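# Flip front cover, snap onto base, place on conveyor

## Task

Orient the front cover correctly by turning it over or around, press it onto the base until it clicks in place, put the assembled unit on the conveyor belt, and then open the grippers so nothing is held at the end.

## Robot and tools

Robot: two six-joint arms, left_arm and right_arm, each with a parallel gripper. Every row of numbers lists left_arm first, then right_arm. Per arm the joint order is always waist, shoulder, elbow, wrist pitch, wrist yaw, wrist roll, followed by the gripper opening. Wrist roll is sign-flipped against the URDF on both arms, in commands, results and refusals alike.

World frame (used by the state line and camera calibration): origin on the table top midway between the arms, +x out over the table, +z up, left_arm on the +y side. The names left and right do not match image sides. Each line `left_arm: ...` | `right_arm: ...` reports end_effector_position in metres and end_effector_quat_wxyz; this point sits between the finger pads, roughly 1 cm behind the tips, and may be off at long reach. Fingers point along the gripper's +z and close along its y.

execute_actions(actions): a list of actions. Each action is a table of at most 15 rows; each row lasts one control step of 1/30 s, and if there are fewer rows the final one is repeated to fill 15 steps. A row is one list of 14 numbers for both arms together (left 7, then right 7), each in [-1, 1]. The six joint numbers are scaled offsets from the joint angles at the start of that action (not from the previous row); 1.0 equals 1.202 rad waist, 1.258 shoulder, 1.238 elbow, 2.073 wrist pitch, 2.022 wrist yaw and wrist roll. The seventh number is the gripper opening, absolute: +1 fully open, -1 closed. A row may carry 12 extra numbers from 0 to 1, stiffness multipliers per joint (left six then right six), which persist until changed. An empty list just returns state and images.

Joint ranges in rad (URDF signs): waist -2.618 to 3.054, shoulder 0.000 to 3.142, elbow 0.000 to 3.142, wrist pitch -1.571 to 1.571, wrist yaw -1.571 to 1.571, wrist roll -2.094 to 2.094 (in your numbers roll is mirrored). Asking any joint to exceed its end by more than 0.036 rad gets that action refused for both arms; if the first action of a call fails this, or any action is malformed, the whole call is rejected. Real ends may differ by up to 0.036 rad; a joint clamped there yields the line "joint sent to its limit", but absence of that line is no promise of more room.

Speed limits: each step the commanded target stays within a lead of the measured angle (0.202 waist, 0.258 shoulder, 0.238 elbow, 0.573 wrist pitch, 0.522 wrist yaw and roll), and targets are shrunk if they would place the gripper over 70 mm from where it is. Big displacements thus need several actions; finish unfinished ones in the next action. Zero offsets can let an arm sag: hold it by resending offsets back to the desired angles, then zeros, adjusting if it still falls short.

move(target, speed, blocking): target is one 14-number row as above, but the offsets are measured from the "Joint positions" of the latest result that printed them. All joints travel in step, reaching their ends together, so the hand traces a curve; duration 0.5 to 10 s. speed (rad/s, 0.01 to 2, default 0.5) caps the joint with the largest travel. Paths ignore obstacles and the other arm. Finger openings are sent at the start. Result adds a "move:" line: the ending (done, off_target, moving, held, fault), limits=held or limits=none, and the joint lagging most per arm. blocking=false returns after 0.5 s while motion continues; until a result shows it ended, further moves or actions are refused, so use wait or stop.

wait(seconds): 0 to 10; arms keep their last command, a running move carries on. stop(): brakes a running move; fast arms need room; fingers keep moving. zoom_image(camera, region): camera is cam_high, cam_low, cam_left_wrist or cam_right_wrist (each 504x504); region [x0, y0, x1, y1] in pixels from the top-left, no larger than 504 by 504. finished_scene(scene): ends the current scene, given its number; irreversible, and the goal must stay met.

Results: Joint positions and Joint velocities per arm (rad, rad/s), then finger gap (m; 0.094 fully open). Joint targets shows what joints are currently driven toward. grip_measured is the opening on your command scale; readings may be off by about 1 mm. To grasp, command about 0.03 below grip_measured (less for a lighter hold); pads push roughly 50 to 62 N, less on thin parts. "joint command not followed" means a clearance check altered joint targets on some steps. Joint torques include gravity and friction and carry offsets and noise. MOTOR HEAT: holding loads warms motors; MOTOR HOT from 75 °C, a 10 s stop of that arm at 90 °C, and at 100 °C the arm goes limp and drops. FAULT lines mark arm stops.

Cameras come with calibration (K, distortion, T_world_to_cam), accurate to a few degrees and millimetres; wrist camera poses follow their arm's joints.

Avoid: dropping or knocking anything off the table, slamming or hard pushes, arms colliding or pressing each other. Brief tugs or nudges on held or loose parts may occur. Motion effort and smoothness also matter, and the robot holds its last command while you compose replies.

Each tool is called after "Call:" by a JSON object that holds its "op" and its "data", one argument or row to a line.

## Session

I'll start by looking at the scene.

Call:
{"op": "execute_actions", "data": {
  "actions": []
}}

Scene clock: 0.00 s.
left_arm: end_effector_position=(+0.1931, -0.1237, +0.2079) grip_measured=+1.000 end_effector_quat_wxyz=(+0.161, +0.951, +0.112, +0.239) | right_arm: end_effector_position=(+0.3858, -0.3952, +0.3487) grip_measured=+1.000 end_effector_quat_wxyz=(+0.293, +0.377, +0.783, +0.399)
Joint names: [waist, shoulder, elbow, wrist pitch, wrist yaw, wrist roll]
Joint positions: left_arm=[-1.368  1.852  1.802 -1.071 -0.387 -1.768  0.094] | right_arm=[-0.658  1.674  1.939 -1.401 -0.974 -0.327  0.094]
Joint velocities: left_arm=[-0.027 -0.012  0.007 -0.081 -0.051  0.051  0.   ] | right_arm=[-0.002  0.012 -0.012  0.022  0.037  0.007  0.   ]
Joint torques (N m, as the arm reports them, + toward a larger Joint positions number): no reading
Motor temperatures (°C, as the motors report them): left_arm=[24 25 22 25 24 23] | right_arm=[25 23 23 23 25 23]
Joint targets: left_arm=[-1.368 1.842 1.812 -1.073 -0.386 -1.763] | right_arm=[-0.658 1.660 1.950 -1.394 -0.988 -0.319]
Joint stiffness scale: left_arm=[1. 1. 1. 1. 1. 1.] | right_arm=[1. 1. 1. 1. 1. 1.]

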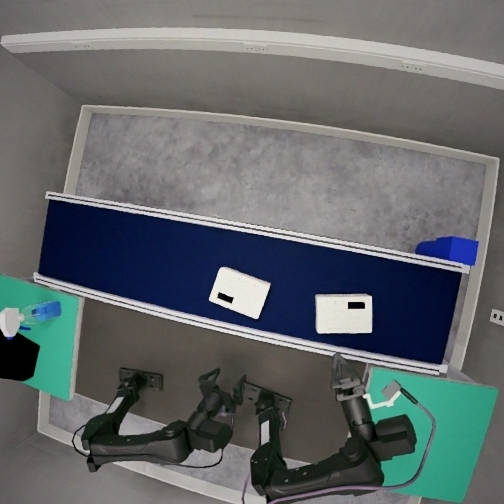

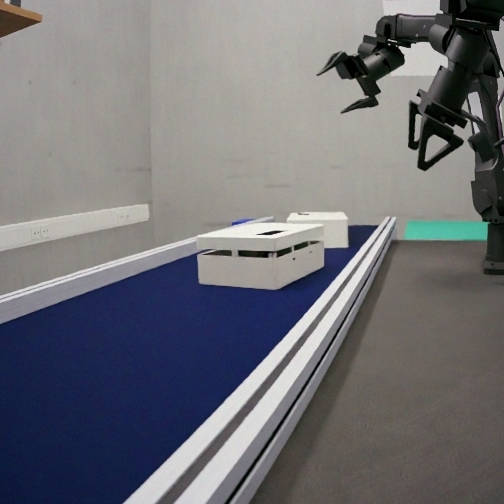

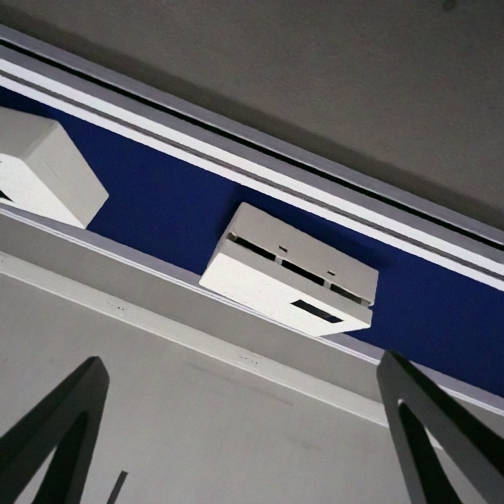

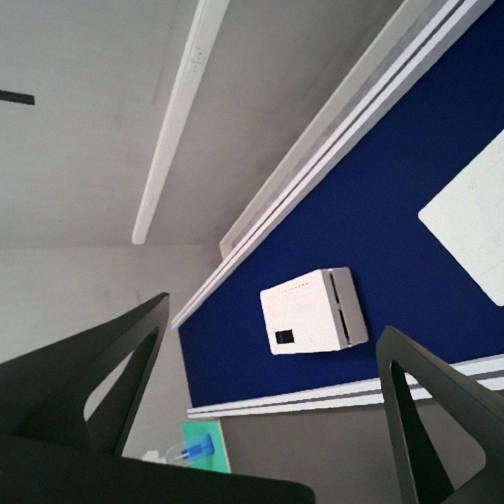

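Call:
{"op": "zoom_image", "data": {
  "camera": "cam_high",
  "region": [190, 250, 400, 350]
}}

Call:
{"op": "zoom_image", "data": {
  "camera": "cam_low",
  "region": [180, 190, 380, 310]
}}

Call:
{"op": "zoom_image", "data": {
  "camera": "cam_left_wrist",
  "region": [0, 90, 400, 350]
}}

Call:
{"op": "zoom_image", "data": {
  "camera": "cam_right_wrist",
  "region": [230, 120, 504, 380]
}}

Region (190, 250, 400, 350) of cam_high's 504x504 image, scaled by 2.400, with more detail than that image has; it fills the top 240 rows of this view, and the rest is white.

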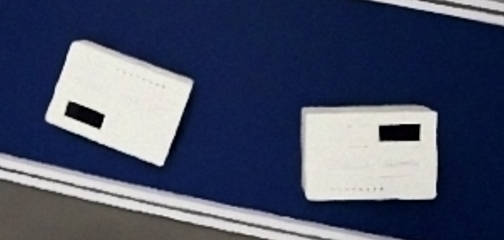

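Region (180, 190, 380, 310) of cam_low's 504x504 image, scaled by 2.520, with more detail than that image has; it fills the top 302 rows of this view, and the rest is white.

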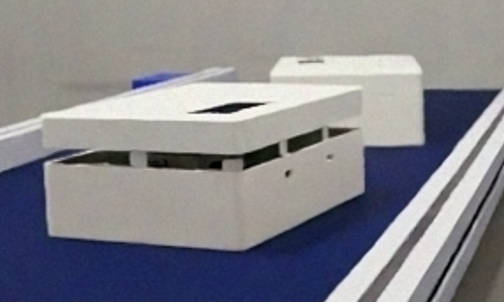

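Region (0, 90, 400, 350) of cam_left_wrist's 504x504 image, scaled by 1.260, with more detail than that image has; it fills the top 328 rows of this view, and the rest is white.

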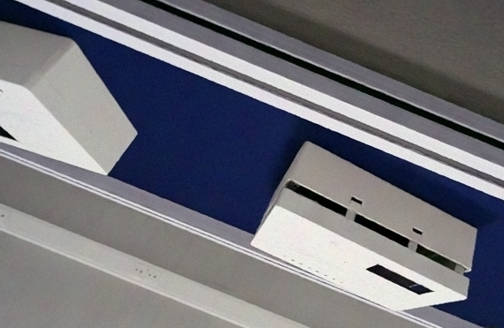

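Region (230, 120, 504, 380) of cam_right_wrist's 504x504 image, scaled by 1.839, with more detail than that image has; it fills the top 478 rows of this view, and the rest is white.

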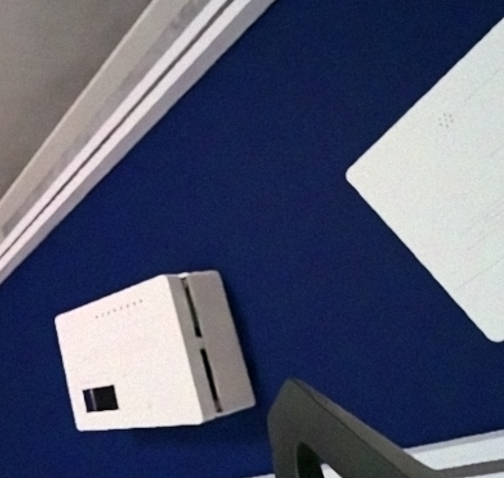

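Call:
{"op": "zoom_image", "data": {
  "camera": "cam_right_wrist",
  "region": [250, 255, 380, 365]
}}

Call:
{"op": "zoom_image", "data": {
  "camera": "cam_left_wrist",
  "region": [190, 190, 390, 345]
}}

Call:
{"op": "zoom_image", "data": {
  "camera": "cam_low",
  "region": [190, 205, 350, 295]
}}

Call:
{"op": "zoom_image", "data": {
  "camera": "cam_left_wrist",
  "region": [0, 100, 130, 240]
}}

Region (250, 255, 380, 365) of cam_right_wrist's 504x504 image, scaled by 3.877, with more detail than that image has; it fills the top 426 rows of this view, and the rest is white.

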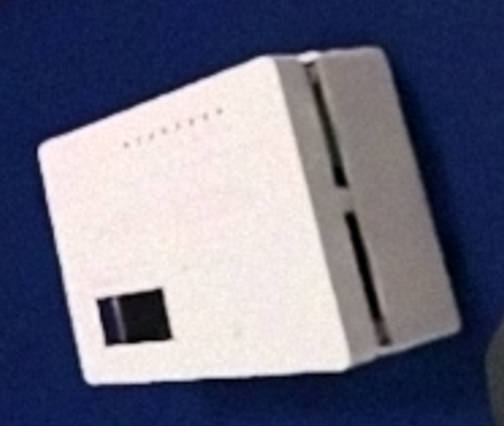

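Region (190, 190, 390, 345) of cam_left_wrist's 504x504 image, scaled by 2.520, with more detail than that image has; it fills the top 391 rows of this view, and the rest is white.

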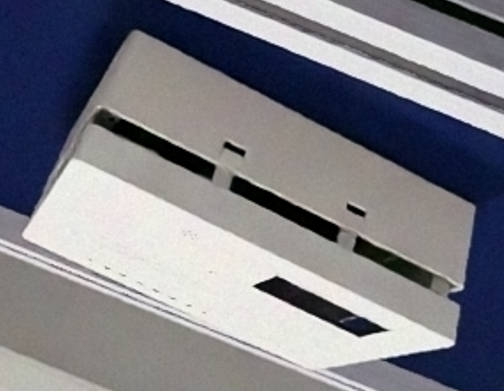

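Region (190, 205, 350, 295) of cam_low's 504x504 image, scaled by 3.150, with more detail than that image has; it fills the top 284 rows of this view, and the rest is white.

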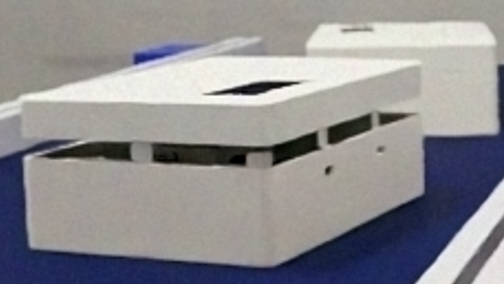

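Region (0, 100, 130, 240) of cam_left_wrist's 504x504 image, scaled by 3.600, with more detail than that image has; it fills the left 468 columns of this view, and the rest is white.

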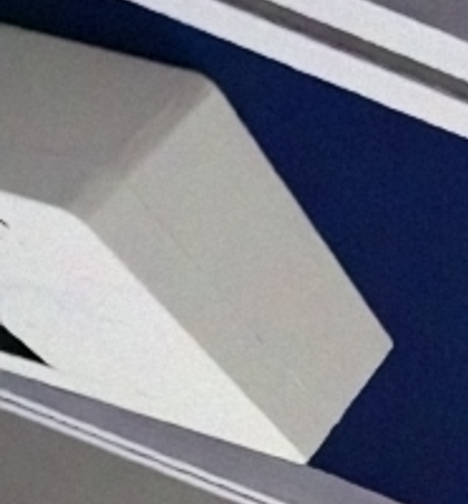

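Call:
{"op": "move", "data": {
  "target": [0.889,0,0,0,0,0,1, 0.531,0.055,-0.063,0.031,0.241,0.081,1],
  "speed": 0.6
}}

Scene clock: 122.53 s.
left_arm: end_effector_position=(+0.4287, +0.2704, +0.2079) grip_measured=+1.000 end_effector_quat_wxyz=(+0.016, +0.760, +0.583, +0.288) | right_arm: end_effector_position=(+0.4288, -0.2333, +0.2559) grip_measured=+1.000 end_effector_quat_wxyz=(+0.165, +0.121, +0.949, +0.239)
Joint names: [waist, shoulder, elbow, wrist pitch, wrist yaw, wrist roll]
Joint positions: left_arm=[-0.293  1.852  1.802 -1.071 -0.387 -1.768  0.094] | right_arm=[-0.023  1.742  1.873 -1.358 -0.488 -0.173  0.094]
Joint velocities: left_arm=[-0.002  0.002 -0.007 -0.022 -0.022  0.037  0.   ] | right_arm=[ 0.012 -0.002  0.007 -0.051  0.022 -0.022  0.   ]
Joint torques (N m, as the arm reports them, + toward a larger Joint positions number): left_arm=[-0.52 -8.7   8.25  1.37 -0.21  0.04] | right_arm=[ 0.17 -7.26  5.11  1.   -0.23  0.13]
Motor temperatures (°C, as the motors report them): left_arm=[24 33 26 28 24 24] | right_arm=[25 29 27 25 26 23]
Joint targets: left_arm=[-0.299 1.852 1.802 -1.071 -0.387 -1.768] | right_arm=[-0.020 1.743 1.860 -1.337 -0.487 -0.163]
Joint stiffness scale: left_arm=[1. 1. 1. 1. 1. 1.] | right_arm=[1. 1. 1. 1. 1. 1.]
move: off_target (right_arm); limits=none; left_arm: farthest joint: the waist, 0.007 radians from its target (1.068 radians at the start); right_arm: farthest joint: the wrist pitch, 0.021 radians from its target (0.065 radians at the start)
camera_calibration (this result's frames):
cam_left_wrist: T_world_to_cam=[[-0.894527, 0.293696, -0.336994, 0.371626], [-0.132281, 0.546195, 0.827147, -0.21485], [0.426994, 0.784483, -0.449736, -0.209803], [0, 0, 0, 1]] pos_world=[0.393594, 0.172792, 0.208592]
cam_right_wrist: T_world_to_cam=[[0.0134201, -0.866433, -0.499113, -0.0724452], [-0.991747, -0.0751838, 0.103849, 0.415718], [-0.127503, 0.4936, -0.860292, 0.5084], [0, 0, 0, 1]] pos_world=[0.478082, -0.28246, 0.358042]

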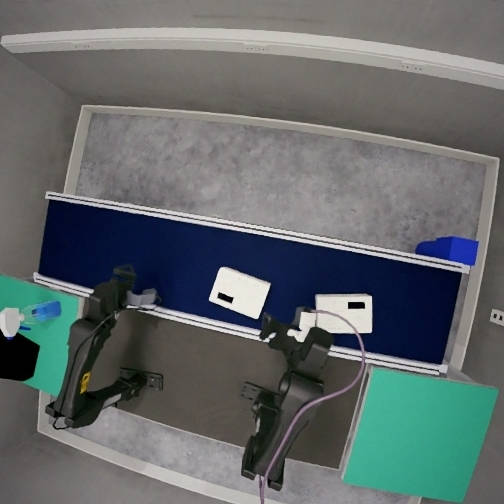

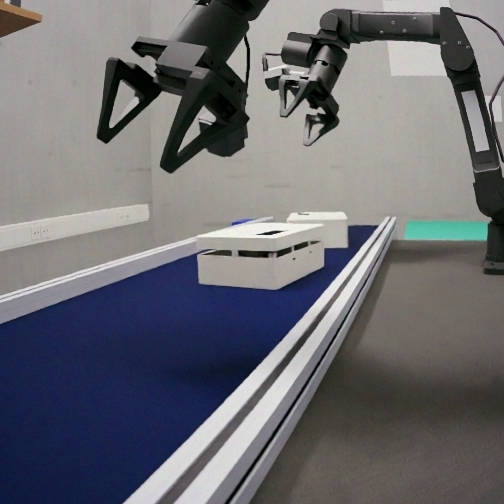

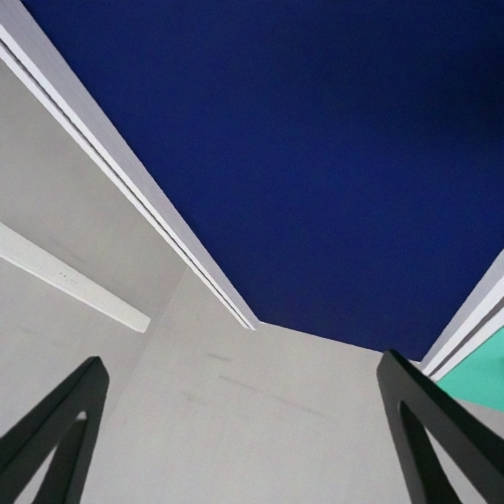

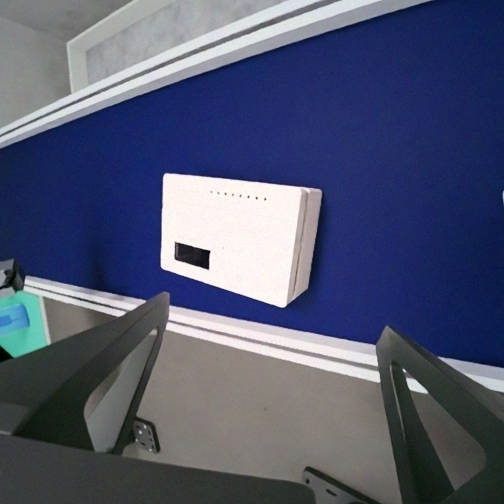

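Call:
{"op": "move", "data": {
  "target": [0,0,0,0,0,0,1, 0.533,0.056,-0.074,0.042,0.241,0.086,1],
  "speed": 0.6
}}

Scene clock: 156.70 s.
left_arm: end_effector_position=(+0.4287, +0.2704, +0.2079) grip_measured=+1.000 end_effector_quat_wxyz=(+0.016, +0.760, +0.583, +0.288) | right_arm: end_effector_position=(+0.3915, -0.0710, +0.1890) grip_measured=+1.000 end_effector_quat_wxyz=(+0.124, -0.233, +0.964, +0.035)
Joint names: [waist, shoulder, elbow, wrist pitch, wrist yaw, wrist roll]
Joint positions: left_arm=[-0.293  1.852  1.802 -1.071 -0.387 -1.768  0.094] | right_arm=[ 0.621  1.815  1.793 -1.29  -0.01  -0.004  0.094]
Joint velocities: left_arm=[ 0.002 -0.007  0.007  0.007  0.051 -0.037  0.   ] | right_arm=[-0.022  0.002 -0.007  0.022  0.022 -0.037  0.   ]
Joint torques (N m, as the arm reports them, + toward a larger Joint positions number): left_arm=[ 0.03 -8.88  8.29  1.39 -0.23  0.03] | right_arm=[-0.35 -8.32  5.34  0.85  0.1   0.07]
Motor temperatures (°C, as the motors report them): left_arm=[24 32 26 28 24 23] | right_arm=[25 30 26 26 26 23]
Joint targets: left_arm=[-0.293 1.852 1.802 -1.071 -0.387 -1.768] | right_arm=[0.618 1.813 1.782 -1.271 -0.001 0.001]
Joint stiffness scale: left_arm=[1. 1. 1. 1. 1. 1.] | right_arm=[1. 1. 1. 1. 1. 1.]
move: done; limits=none; left_arm: farthest joint: the waist, 0.000 radians from its target (0.000 radians at the start); right_arm: farthest joint: the wrist pitch, 0.019 radians from its target (0.087 radians at the start)
camera_calibration (this result's frames):
cam_left_wrist: T_world_to_cam=[[-0.894527, 0.293696, -0.336994, 0.371626], [-0.132281, 0.546195, 0.827147, -0.21485], [0.426994, 0.784483, -0.449736, -0.209803], [0, 0, 0, 1]] pos_world=[0.393594, 0.172792, 0.208592]
cam_right_wrist: T_world_to_cam=[[0.596037, -0.802328, -0.0317639, -0.276615], [-0.772638, -0.583851, 0.249297, 0.248462], [-0.218563, -0.124048, -0.967906, 0.378101], [0, 0, 0, 1]] pos_world=[0.439483, -0.0299685, 0.295239]

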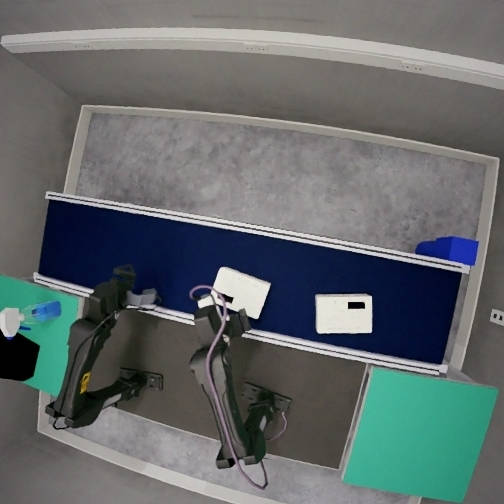

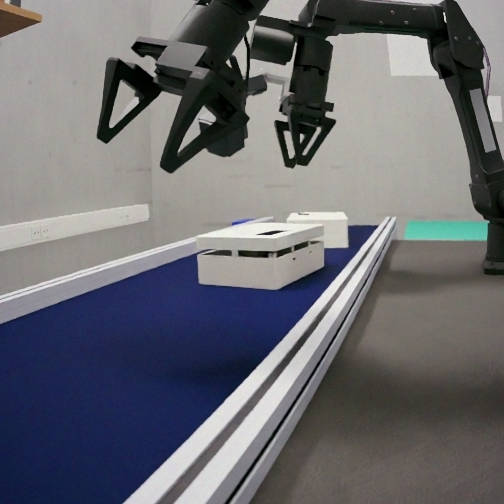

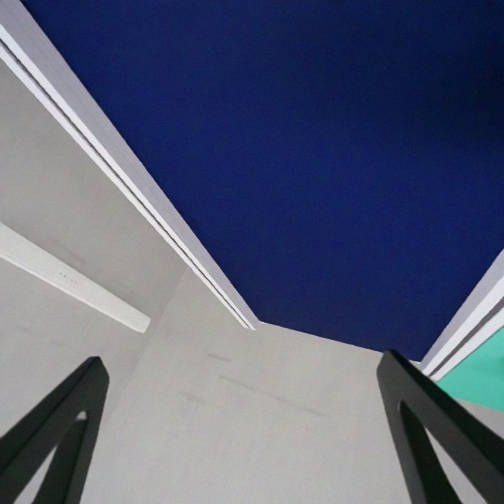

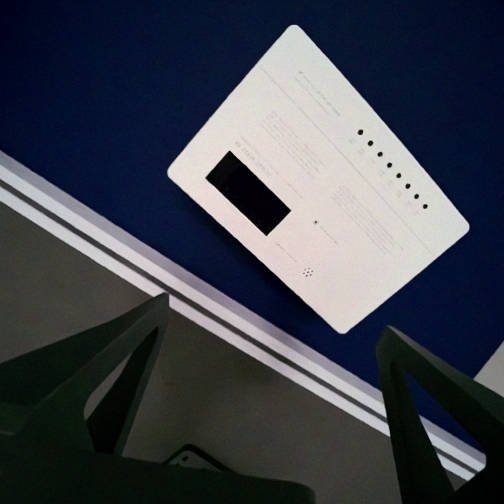

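Call:
{"op": "zoom_image", "data": {
  "camera": "cam_right_wrist",
  "region": [150, 10, 490, 350]
}}

Call:
{"op": "zoom_image", "data": {
  "camera": "cam_right_wrist",
  "region": [190, 135, 310, 255]
}}

Region (150, 10, 490, 350) of cam_right_wrist's 504x504 image, scaled by 1.482, with more detail than that image has.

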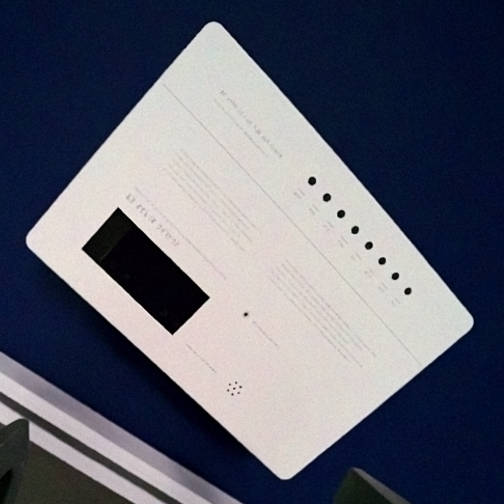

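Region (190, 135, 310, 255) of cam_right_wrist's 504x504 image, scaled by 4.200, with more detail than that image has.

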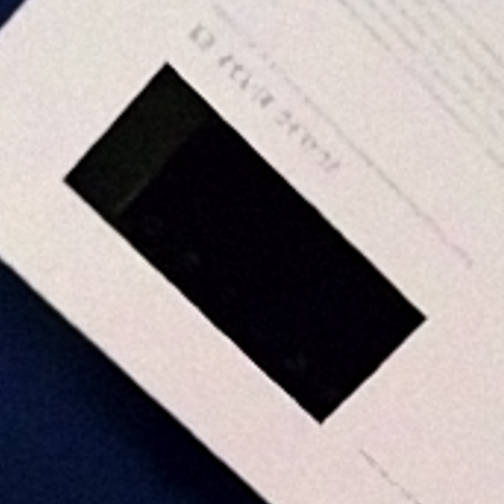

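Call:
{"op": "move", "data": {
  "target": [0,0,0,0,0,0,1, 0.0661,0.3103,0.3057,-0.1191,0.005,0.441,-0.2],
  "speed": 0.6
}}

Scene clock: 279.03 s.
left_arm: end_effector_position=(+0.4287, +0.2704, +0.2079) grip_measured=+1.000 end_effector_quat_wxyz=(+0.016, +0.760, +0.583, +0.288) | right_arm: end_effector_position=(+0.3991, -0.0343, +0.1220) grip_measured=-0.198 end_effector_quat_wxyz=(+0.017, +0.656, -0.754, -0.004)
Joint names: [waist, shoulder, elbow, wrist pitch, wrist yaw, wrist roll]
Joint positions: left_arm=[-0.293  1.852  1.802 -1.071 -0.387 -1.768  0.094] | right_arm=[ 0.695  2.212  2.131 -1.524 -0.002  0.881  0.038]
Joint velocities: left_arm=[-0.017  0.007 -0.007 -0.022 -0.022  0.081  0.   ] | right_arm=[ 0.007 -0.002  0.007 -0.081 -0.051  0.007 -0.001]
Joint torques (N m, as the arm reports them, + toward a larger Joint positions number): left_arm=[-0.02 -8.81  8.28  1.38 -0.24  0.03] | right_arm=[  0.55 -11.44   9.08  -0.04   0.02   0.03]
Motor temperatures (°C, as the motors report them): left_arm=[24 34 27 29 25 23] | right_arm=[25 34 27 26 25 23]
Joint targets: left_arm=[-0.293 1.852 1.802 -1.071 -0.387 -1.768] | right_arm=[0.701 2.206 2.172 -1.537 -0.000 0.888]
Joint stiffness scale: left_arm=[1. 1. 1. 1. 1. 1.] | right_arm=[1. 1. 1. 1. 1. 1.]
move: off_target (right_arm); limits=none; left_arm: farthest joint: the waist, 0.000 radians from its target (0.000 radians at the start); right_arm: farthest joint: the elbow, 0.040 radians from its target (0.378 radians at the start)
camera_calibration (this result's frames):
cam_left_wrist: T_world_to_cam=[[-0.894527, 0.293696, -0.336994, 0.371626], [-0.132281, 0.546195, 0.827147, -0.21485], [0.426994, 0.784483, -0.449736, -0.209803], [0, 0, 0, 1]] pos_world=[0.393594, 0.172792, 0.208592]
cam_right_wrist: T_world_to_cam=[[0.995684, 0.0121012, -0.0920118, -0.378008], [0.0565801, -0.865041, 0.4985, -0.0785058], [-0.0735616, -0.501554, -0.861993, 0.235801], [0, 0, 0, 1]] pos_world=[0.398164, 0.0549307, 0.207613]

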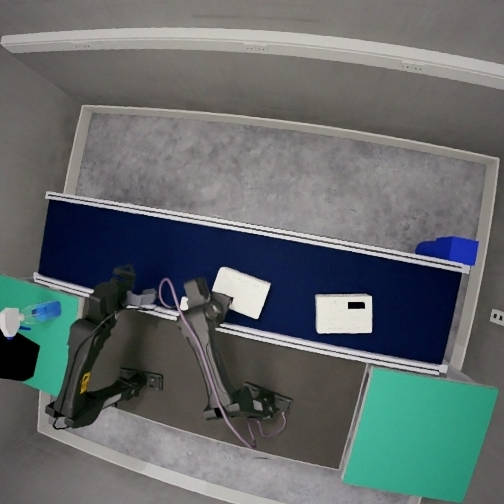

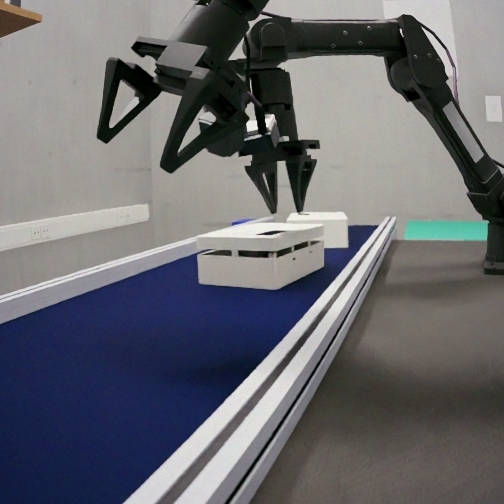

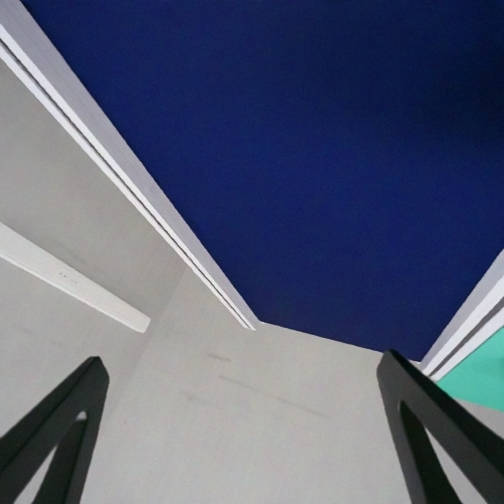

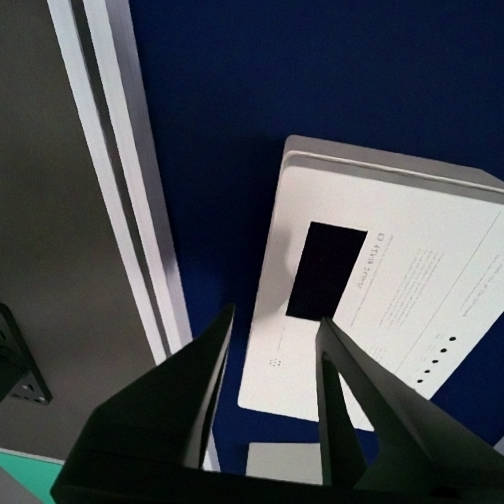

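Call:
{"op": "zoom_image", "data": {
  "camera": "cam_right_wrist",
  "region": [200, 120, 504, 424]
}}

Call:
{"op": "zoom_image", "data": {
  "camera": "cam_low",
  "region": [180, 130, 360, 300]
}}

Region (200, 120, 504, 424) of cam_right_wrist's 504x504 image, scaled by 1.658, with more detail than that image has.

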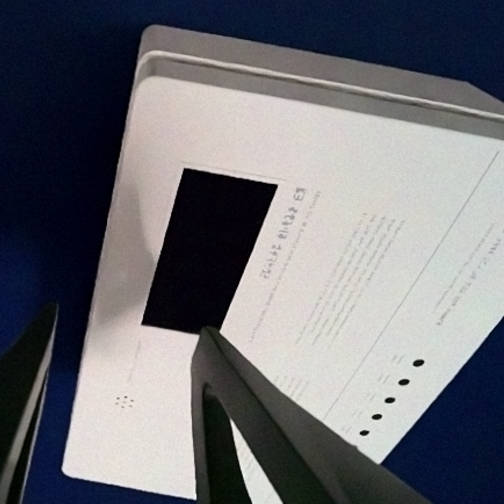

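Region (180, 130, 360, 300) of cam_low's 504x504 image, scaled by 2.800, with more detail than that image has.

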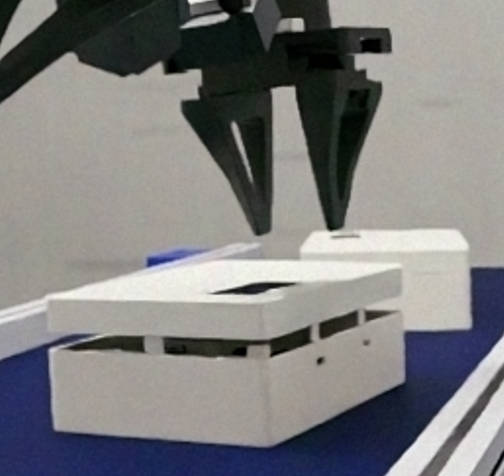

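Call:
{"op": "move", "data": {
  "target": [0,0,0,0,0,0,1, 0.010,-0.0437,-0.1438,0.0844,0.001,0.006,-0.2],
  "speed": 0.25
}}

Scene clock: 400.33 s.
left_arm: end_effector_position=(+0.4287, +0.2704, +0.2079) grip_measured=+1.000 end_effector_quat_wxyz=(+0.016, +0.760, +0.583, +0.288) | right_arm: end_effector_position=(+0.3999, -0.0324, +0.0934) grip_measured=-0.198 end_effector_quat_wxyz=(+0.008, +0.660, -0.751, -0.001)
Joint names: [waist, shoulder, elbow, wrist pitch, wrist yaw, wrist roll]
Joint positions: left_arm=[-0.293  1.852  1.802 -1.071 -0.387 -1.768  0.094] | right_arm=[ 0.699  2.183  1.972 -1.374  0.001  0.887  0.038]
Joint velocities: left_arm=[-0.012  0.002  0.007  0.007  0.007  0.022  0.   ] | right_arm=[-0.012  0.012 -0.022 -0.007 -0.037 -0.007  0.   ]
Joint torques (N m, as the arm reports them, + toward a larger Joint positions number): left_arm=[-0.07 -8.79  8.31  1.39 -0.24  0.03] | right_arm=[  0.7  -12.83   4.47   0.39  -0.01   0.09]
Motor temperatures (°C, as the motors report them): left_arm=[24 35 27 29 25 23] | right_arm=[25 43 32 24 25 23]
Joint targets: left_arm=[-0.293 1.852 1.802 -1.071 -0.387 -1.768] | right_arm=[0.707 2.157 1.953 -1.349 0.000 0.893]
Joint stiffness scale: left_arm=[1. 1. 1. 1. 1. 1.] | right_arm=[1. 1. 1. 1. 1. 1.]
move: off_target (right_arm); limits=none; left_arm: farthest joint: the waist, 0.000 radians from its target (0.000 radians at the start); right_arm: farthest joint: the shoulder, 0.026 radians from its target (0.055 radians at the start)
camera_calibration (this result's frames):
cam_left_wrist: T_world_to_cam=[[-0.894527, 0.293696, -0.336994, 0.371626], [-0.132281, 0.546195, 0.827147, -0.21485], [0.426994, 0.784483, -0.449736, -0.209803], [0, 0, 0, 1]] pos_world=[0.393594, 0.172792, 0.208592]
cam_right_wrist: T_world_to_cam=[[0.996978, 0.0226485, -0.0743119, -0.383276], [0.056496, -0.86795, 0.493427, -0.0622858], [-0.0533236, -0.496135, -0.866607, 0.204623], [0, 0, 0, 1]] pos_world=[0.396548, 0.0561401, 0.179579]

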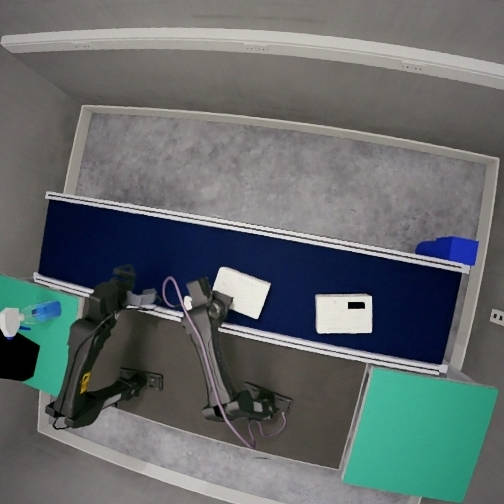

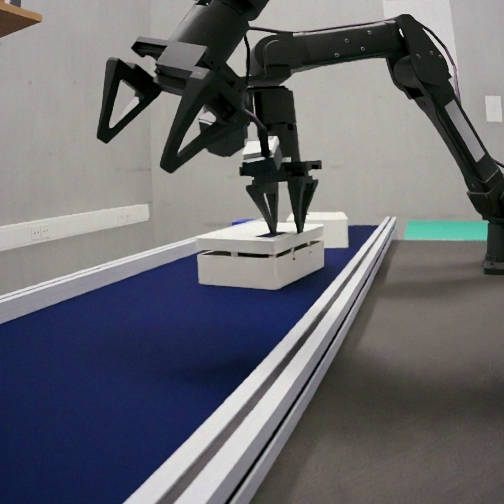

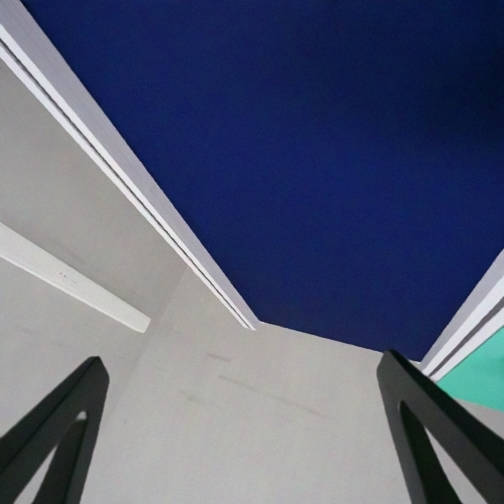

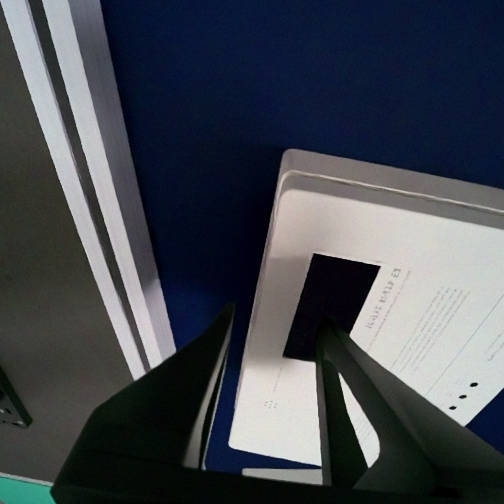

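Call:
{"op": "zoom_image", "data": {
  "camera": "cam_right_wrist",
  "region": [200, 220, 440, 420]
}}

Call:
{"op": "zoom_image", "data": {
  "camera": "cam_low",
  "region": [190, 170, 340, 300]
}}

Region (200, 220, 440, 420) of cam_right_wrist's 504x504 image, scaled by 2.100, with more detail than that image has.

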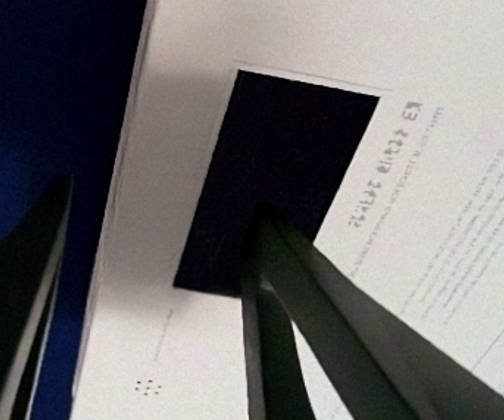

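Region (190, 170, 340, 300) of cam_low's 504x504 image, scaled by 3.360, with more detail than that image has; it fills the top 437 rows of this view, and the rest is white.

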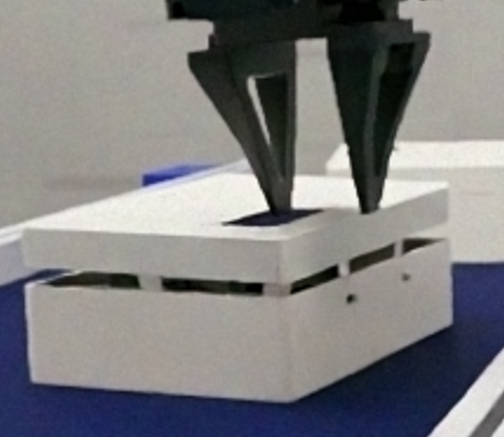

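Call:
{"op": "move", "data": {
  "target": [0,0,0,0,0,0,1, 0.0067,-0.0318,-0.0872,0.0555,0,0.003,-0.2],
  "speed": 0.15
}}

Scene clock: 429.07 s.
left_arm: end_effector_position=(+0.4287, +0.2704, +0.2079) grip_measured=+1.000 end_effector_quat_wxyz=(+0.016, +0.760, +0.583, +0.288) | right_arm: end_effector_position=(+0.3989, -0.0332, +0.0910) grip_measured=-0.198 end_effector_quat_wxyz=(-0.008, +0.660, -0.751, +0.003)
Joint names: [waist, shoulder, elbow, wrist pitch, wrist yaw, wrist roll]
Joint positions: left_arm=[-0.293  1.852  1.802 -1.071 -0.387 -1.768  0.094] | right_arm=[ 0.699  2.142  1.896 -1.309  0.002  0.888  0.038]
Joint velocities: left_arm=[-0.002  0.012  0.027  0.007  0.022 -0.007  0.   ] | right_arm=[-0.002 -0.017  0.002 -0.022 -0.051 -0.022  0.   ]
Joint torques (N m, as the arm reports them, + toward a larger Joint positions number): left_arm=[ 0.05 -8.89  8.3   1.37 -0.23  0.01] | right_arm=[  0.69 -10.47   3.38   0.7   -0.01   0.08]
Motor temperatures (°C, as the motors report them): left_arm=[24 36 27 29 25 23] | right_arm=[25 46 29 24 25 23]
Joint targets: left_arm=[-0.293 1.852 1.802 -1.071 -0.387 -1.768] | right_arm=[0.707 2.143 1.864 -1.260 0.001 0.893]
Joint stiffness scale: left_arm=[1. 1. 1. 1. 1. 1.] | right_arm=[1. 1. 1. 1. 1. 1.]
move: off_target (right_arm); limits=none; left_arm: farthest joint: the waist, 0.000 radians from its target (0.000 radians at the start); right_arm: farthest joint: the wrist pitch, 0.050 radians from its target (0.115 radians at the start)
camera_calibration (this result's frames):
cam_left_wrist: T_world_to_cam=[[-0.894527, 0.293696, -0.336994, 0.371626], [-0.132281, 0.546195, 0.827147, -0.21485], [0.426994, 0.784483, -0.449736, -0.209803], [0, 0, 0, 1]] pos_world=[0.393594, 0.172792, 0.208592]
cam_right_wrist: T_world_to_cam=[[0.998616, 0.023967, -0.0468099, -0.38561], [0.0435718, -0.875482, 0.481283, -0.0557315], [-0.0294463, -0.482656, -0.875315, 0.193761], [0, 0, 0, 1]] pos_world=[0.39321, 0.0539699, 0.178374]

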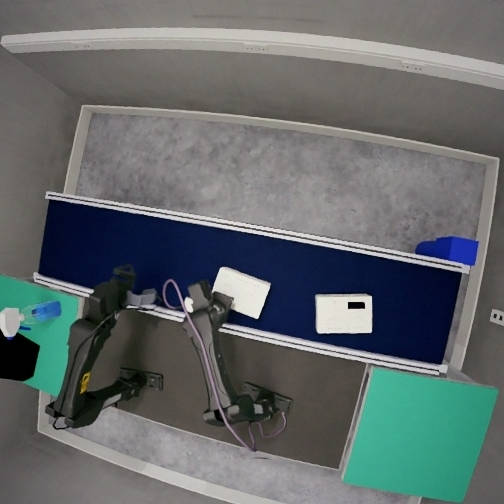

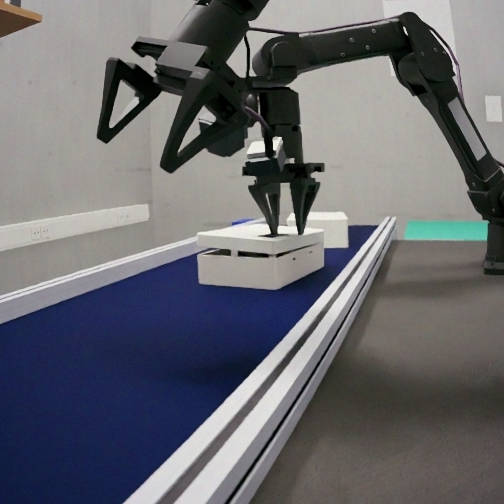

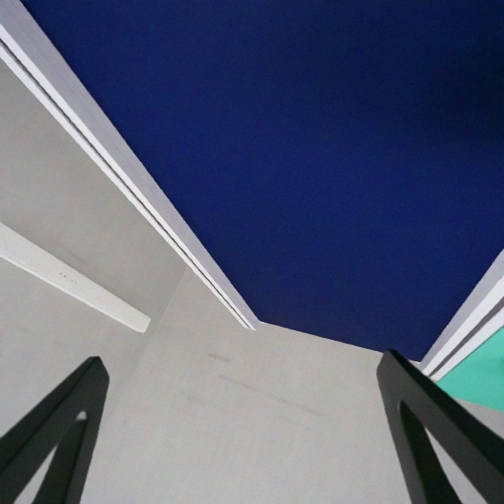

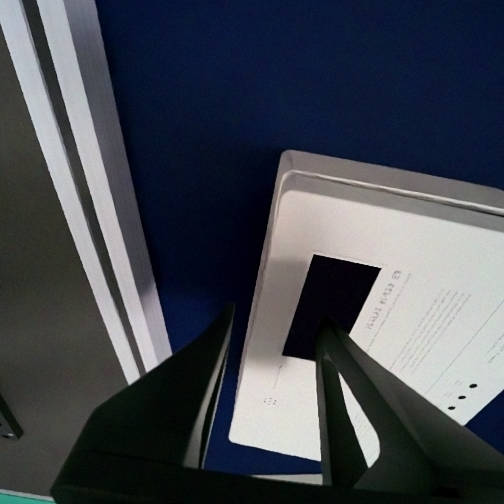

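Call:
{"op": "zoom_image", "data": {
  "camera": "cam_low",
  "region": [190, 170, 340, 300]
}}

Call:
{"op": "zoom_image", "data": {
  "camera": "cam_right_wrist",
  "region": [200, 220, 440, 420]
}}

Region (190, 170, 340, 300) of cam_low's 504x504 image, scaled by 3.360, with more detail than that image has; it fills the top 437 rows of this view, and the rest is white.

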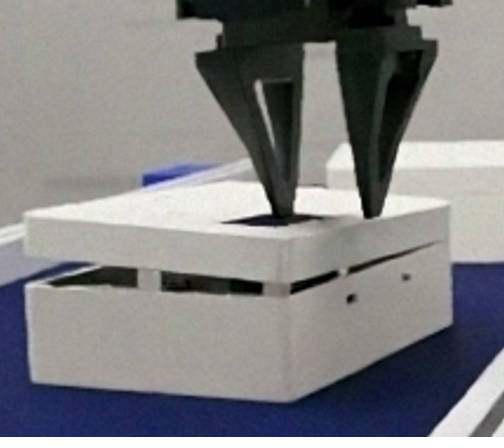

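Region (200, 220, 440, 420) of cam_right_wrist's 504x504 image, scaled by 2.100, with more detail than that image has.

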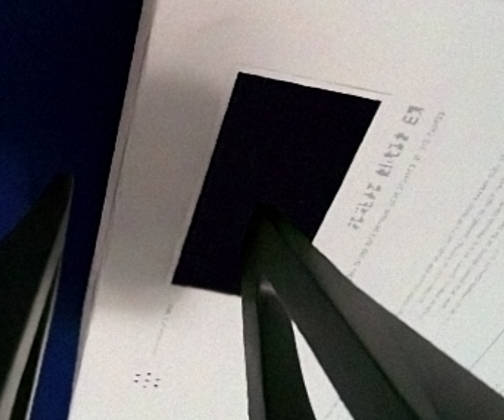

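Call:
{"op": "move", "data": {
  "target": [0,0,0,0,0,0,1, 0,0.02,0.12,-0.05,0,0,-0.2],
  "speed": 0.3
}}

Scene clock: 496.47 s.
left_arm: end_effector_position=(+0.4287, +0.2704, +0.2079) grip_measured=+1.000 end_effector_quat_wxyz=(+0.016, +0.760, +0.583, +0.288) | right_arm: end_effector_position=(+0.4026, -0.0310, +0.1098) grip_measured=-0.198 end_effector_quat_wxyz=(-0.007, +0.660, -0.751, +0.002)
Joint names: [waist, shoulder, elbow, wrist pitch, wrist yaw, wrist roll]
Joint positions: left_arm=[-0.293  1.852  1.802 -1.071 -0.387 -1.768  0.094] | right_arm=[ 0.699  2.167  2.01  -1.4    0.002  0.888  0.038]
Joint velocities: left_arm=[-0.002 -0.007  0.022 -0.081  0.007 -0.007  0.   ] | right_arm=[-0.027 -0.002  0.017 -0.007  0.022 -0.022  0.   ]
Joint torques (N m, as the arm reports them, + toward a larger Joint positions number): left_arm=[-0.04 -8.76  8.27  1.39 -0.22  0.01] | right_arm=[ -0.03 -10.72   8.74   0.06   0.01   0.02]
Motor temperatures (°C, as the motors report them): left_arm=[24 36 28 30 25 23] | right_arm=[25 44 28 25 25 23]
Joint targets: left_arm=[-0.293 1.852 1.802 -1.071 -0.387 -1.768] | right_arm=[0.699 2.167 2.045 -1.413 0.002 0.888]
Joint stiffness scale: left_arm=[1. 1. 1. 1. 1. 1.] | right_arm=[1. 1. 1. 1. 1. 1.]
move: off_target (right_arm); limits=none; left_arm: farthest joint: the waist, 0.000 radians from its target (0.000 radians at the start); right_arm: farthest joint: the elbow, 0.034 radians from its target (0.149 radians at the start)
camera_calibration (this result's frames):
cam_left_wrist: T_world_to_cam=[[-0.894527, 0.293696, -0.336994, 0.371626], [-0.132281, 0.546195, 0.827147, -0.21485], [0.426994, 0.784483, -0.449736, -0.209803], [0, 0, 0, 1]] pos_world=[0.393594, 0.172792, 0.208592]
cam_right_wrist: T_world_to_cam=[[0.998555, 0.0239289, -0.0481247, -0.388255], [0.0441966, -0.875095, 0.481929, -0.0632852], [-0.0305817, -0.483359, -0.874888, 0.211823], [0, 0, 0, 1]] pos_world=[0.396968, 0.0562965, 0.197136]

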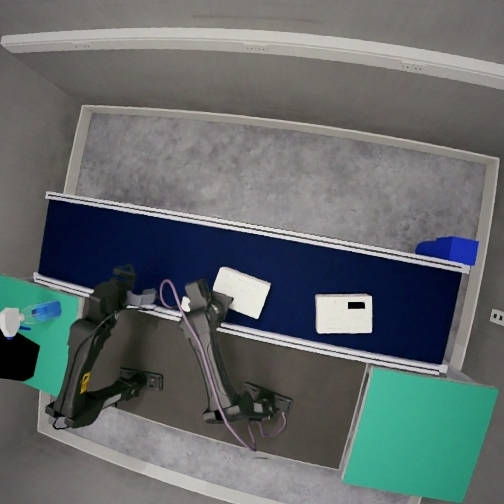

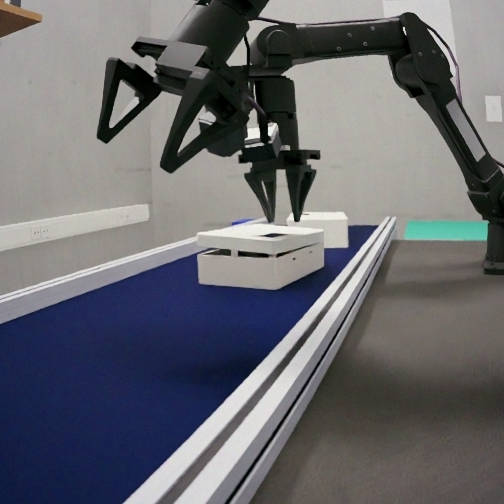

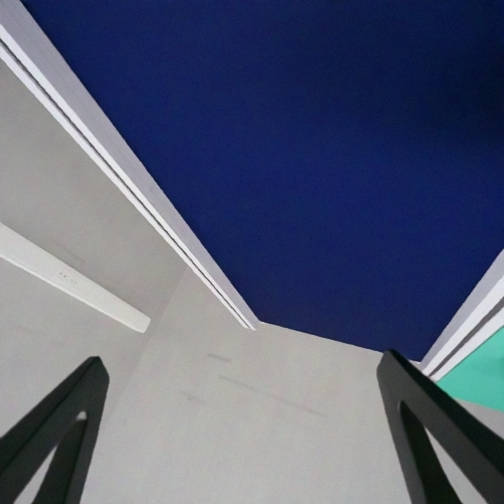

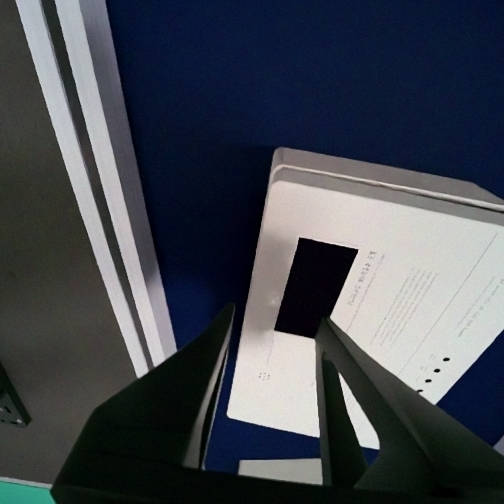

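Call:
{"op": "zoom_image", "data": {
  "camera": "cam_low",
  "region": [190, 200, 340, 300]
}}

Region (190, 200, 340, 300) of cam_low's 504x504 image, scaled by 3.360, with more detail than that image has.

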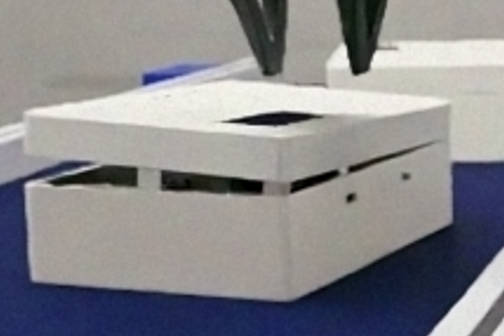

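Call:
{"op": "zoom_image", "data": {
  "camera": "cam_low",
  "region": [260, 225, 335, 275]
}}

Call:
{"op": "zoom_image", "data": {
  "camera": "cam_low",
  "region": [192, 225, 292, 275]
}}

Region (260, 225, 335, 275) of cam_low's 504x504 image, scaled by 6.720, with more detail than that image has.

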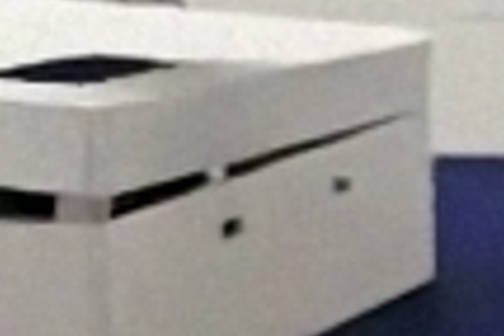

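Region (192, 225, 292, 275) of cam_low's 504x504 image, scaled by 5.040, with more detail than that image has.

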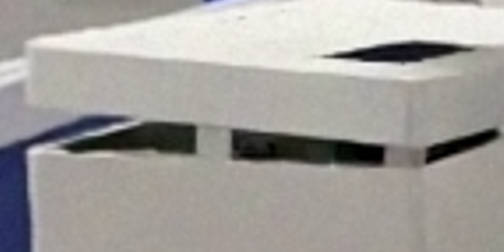

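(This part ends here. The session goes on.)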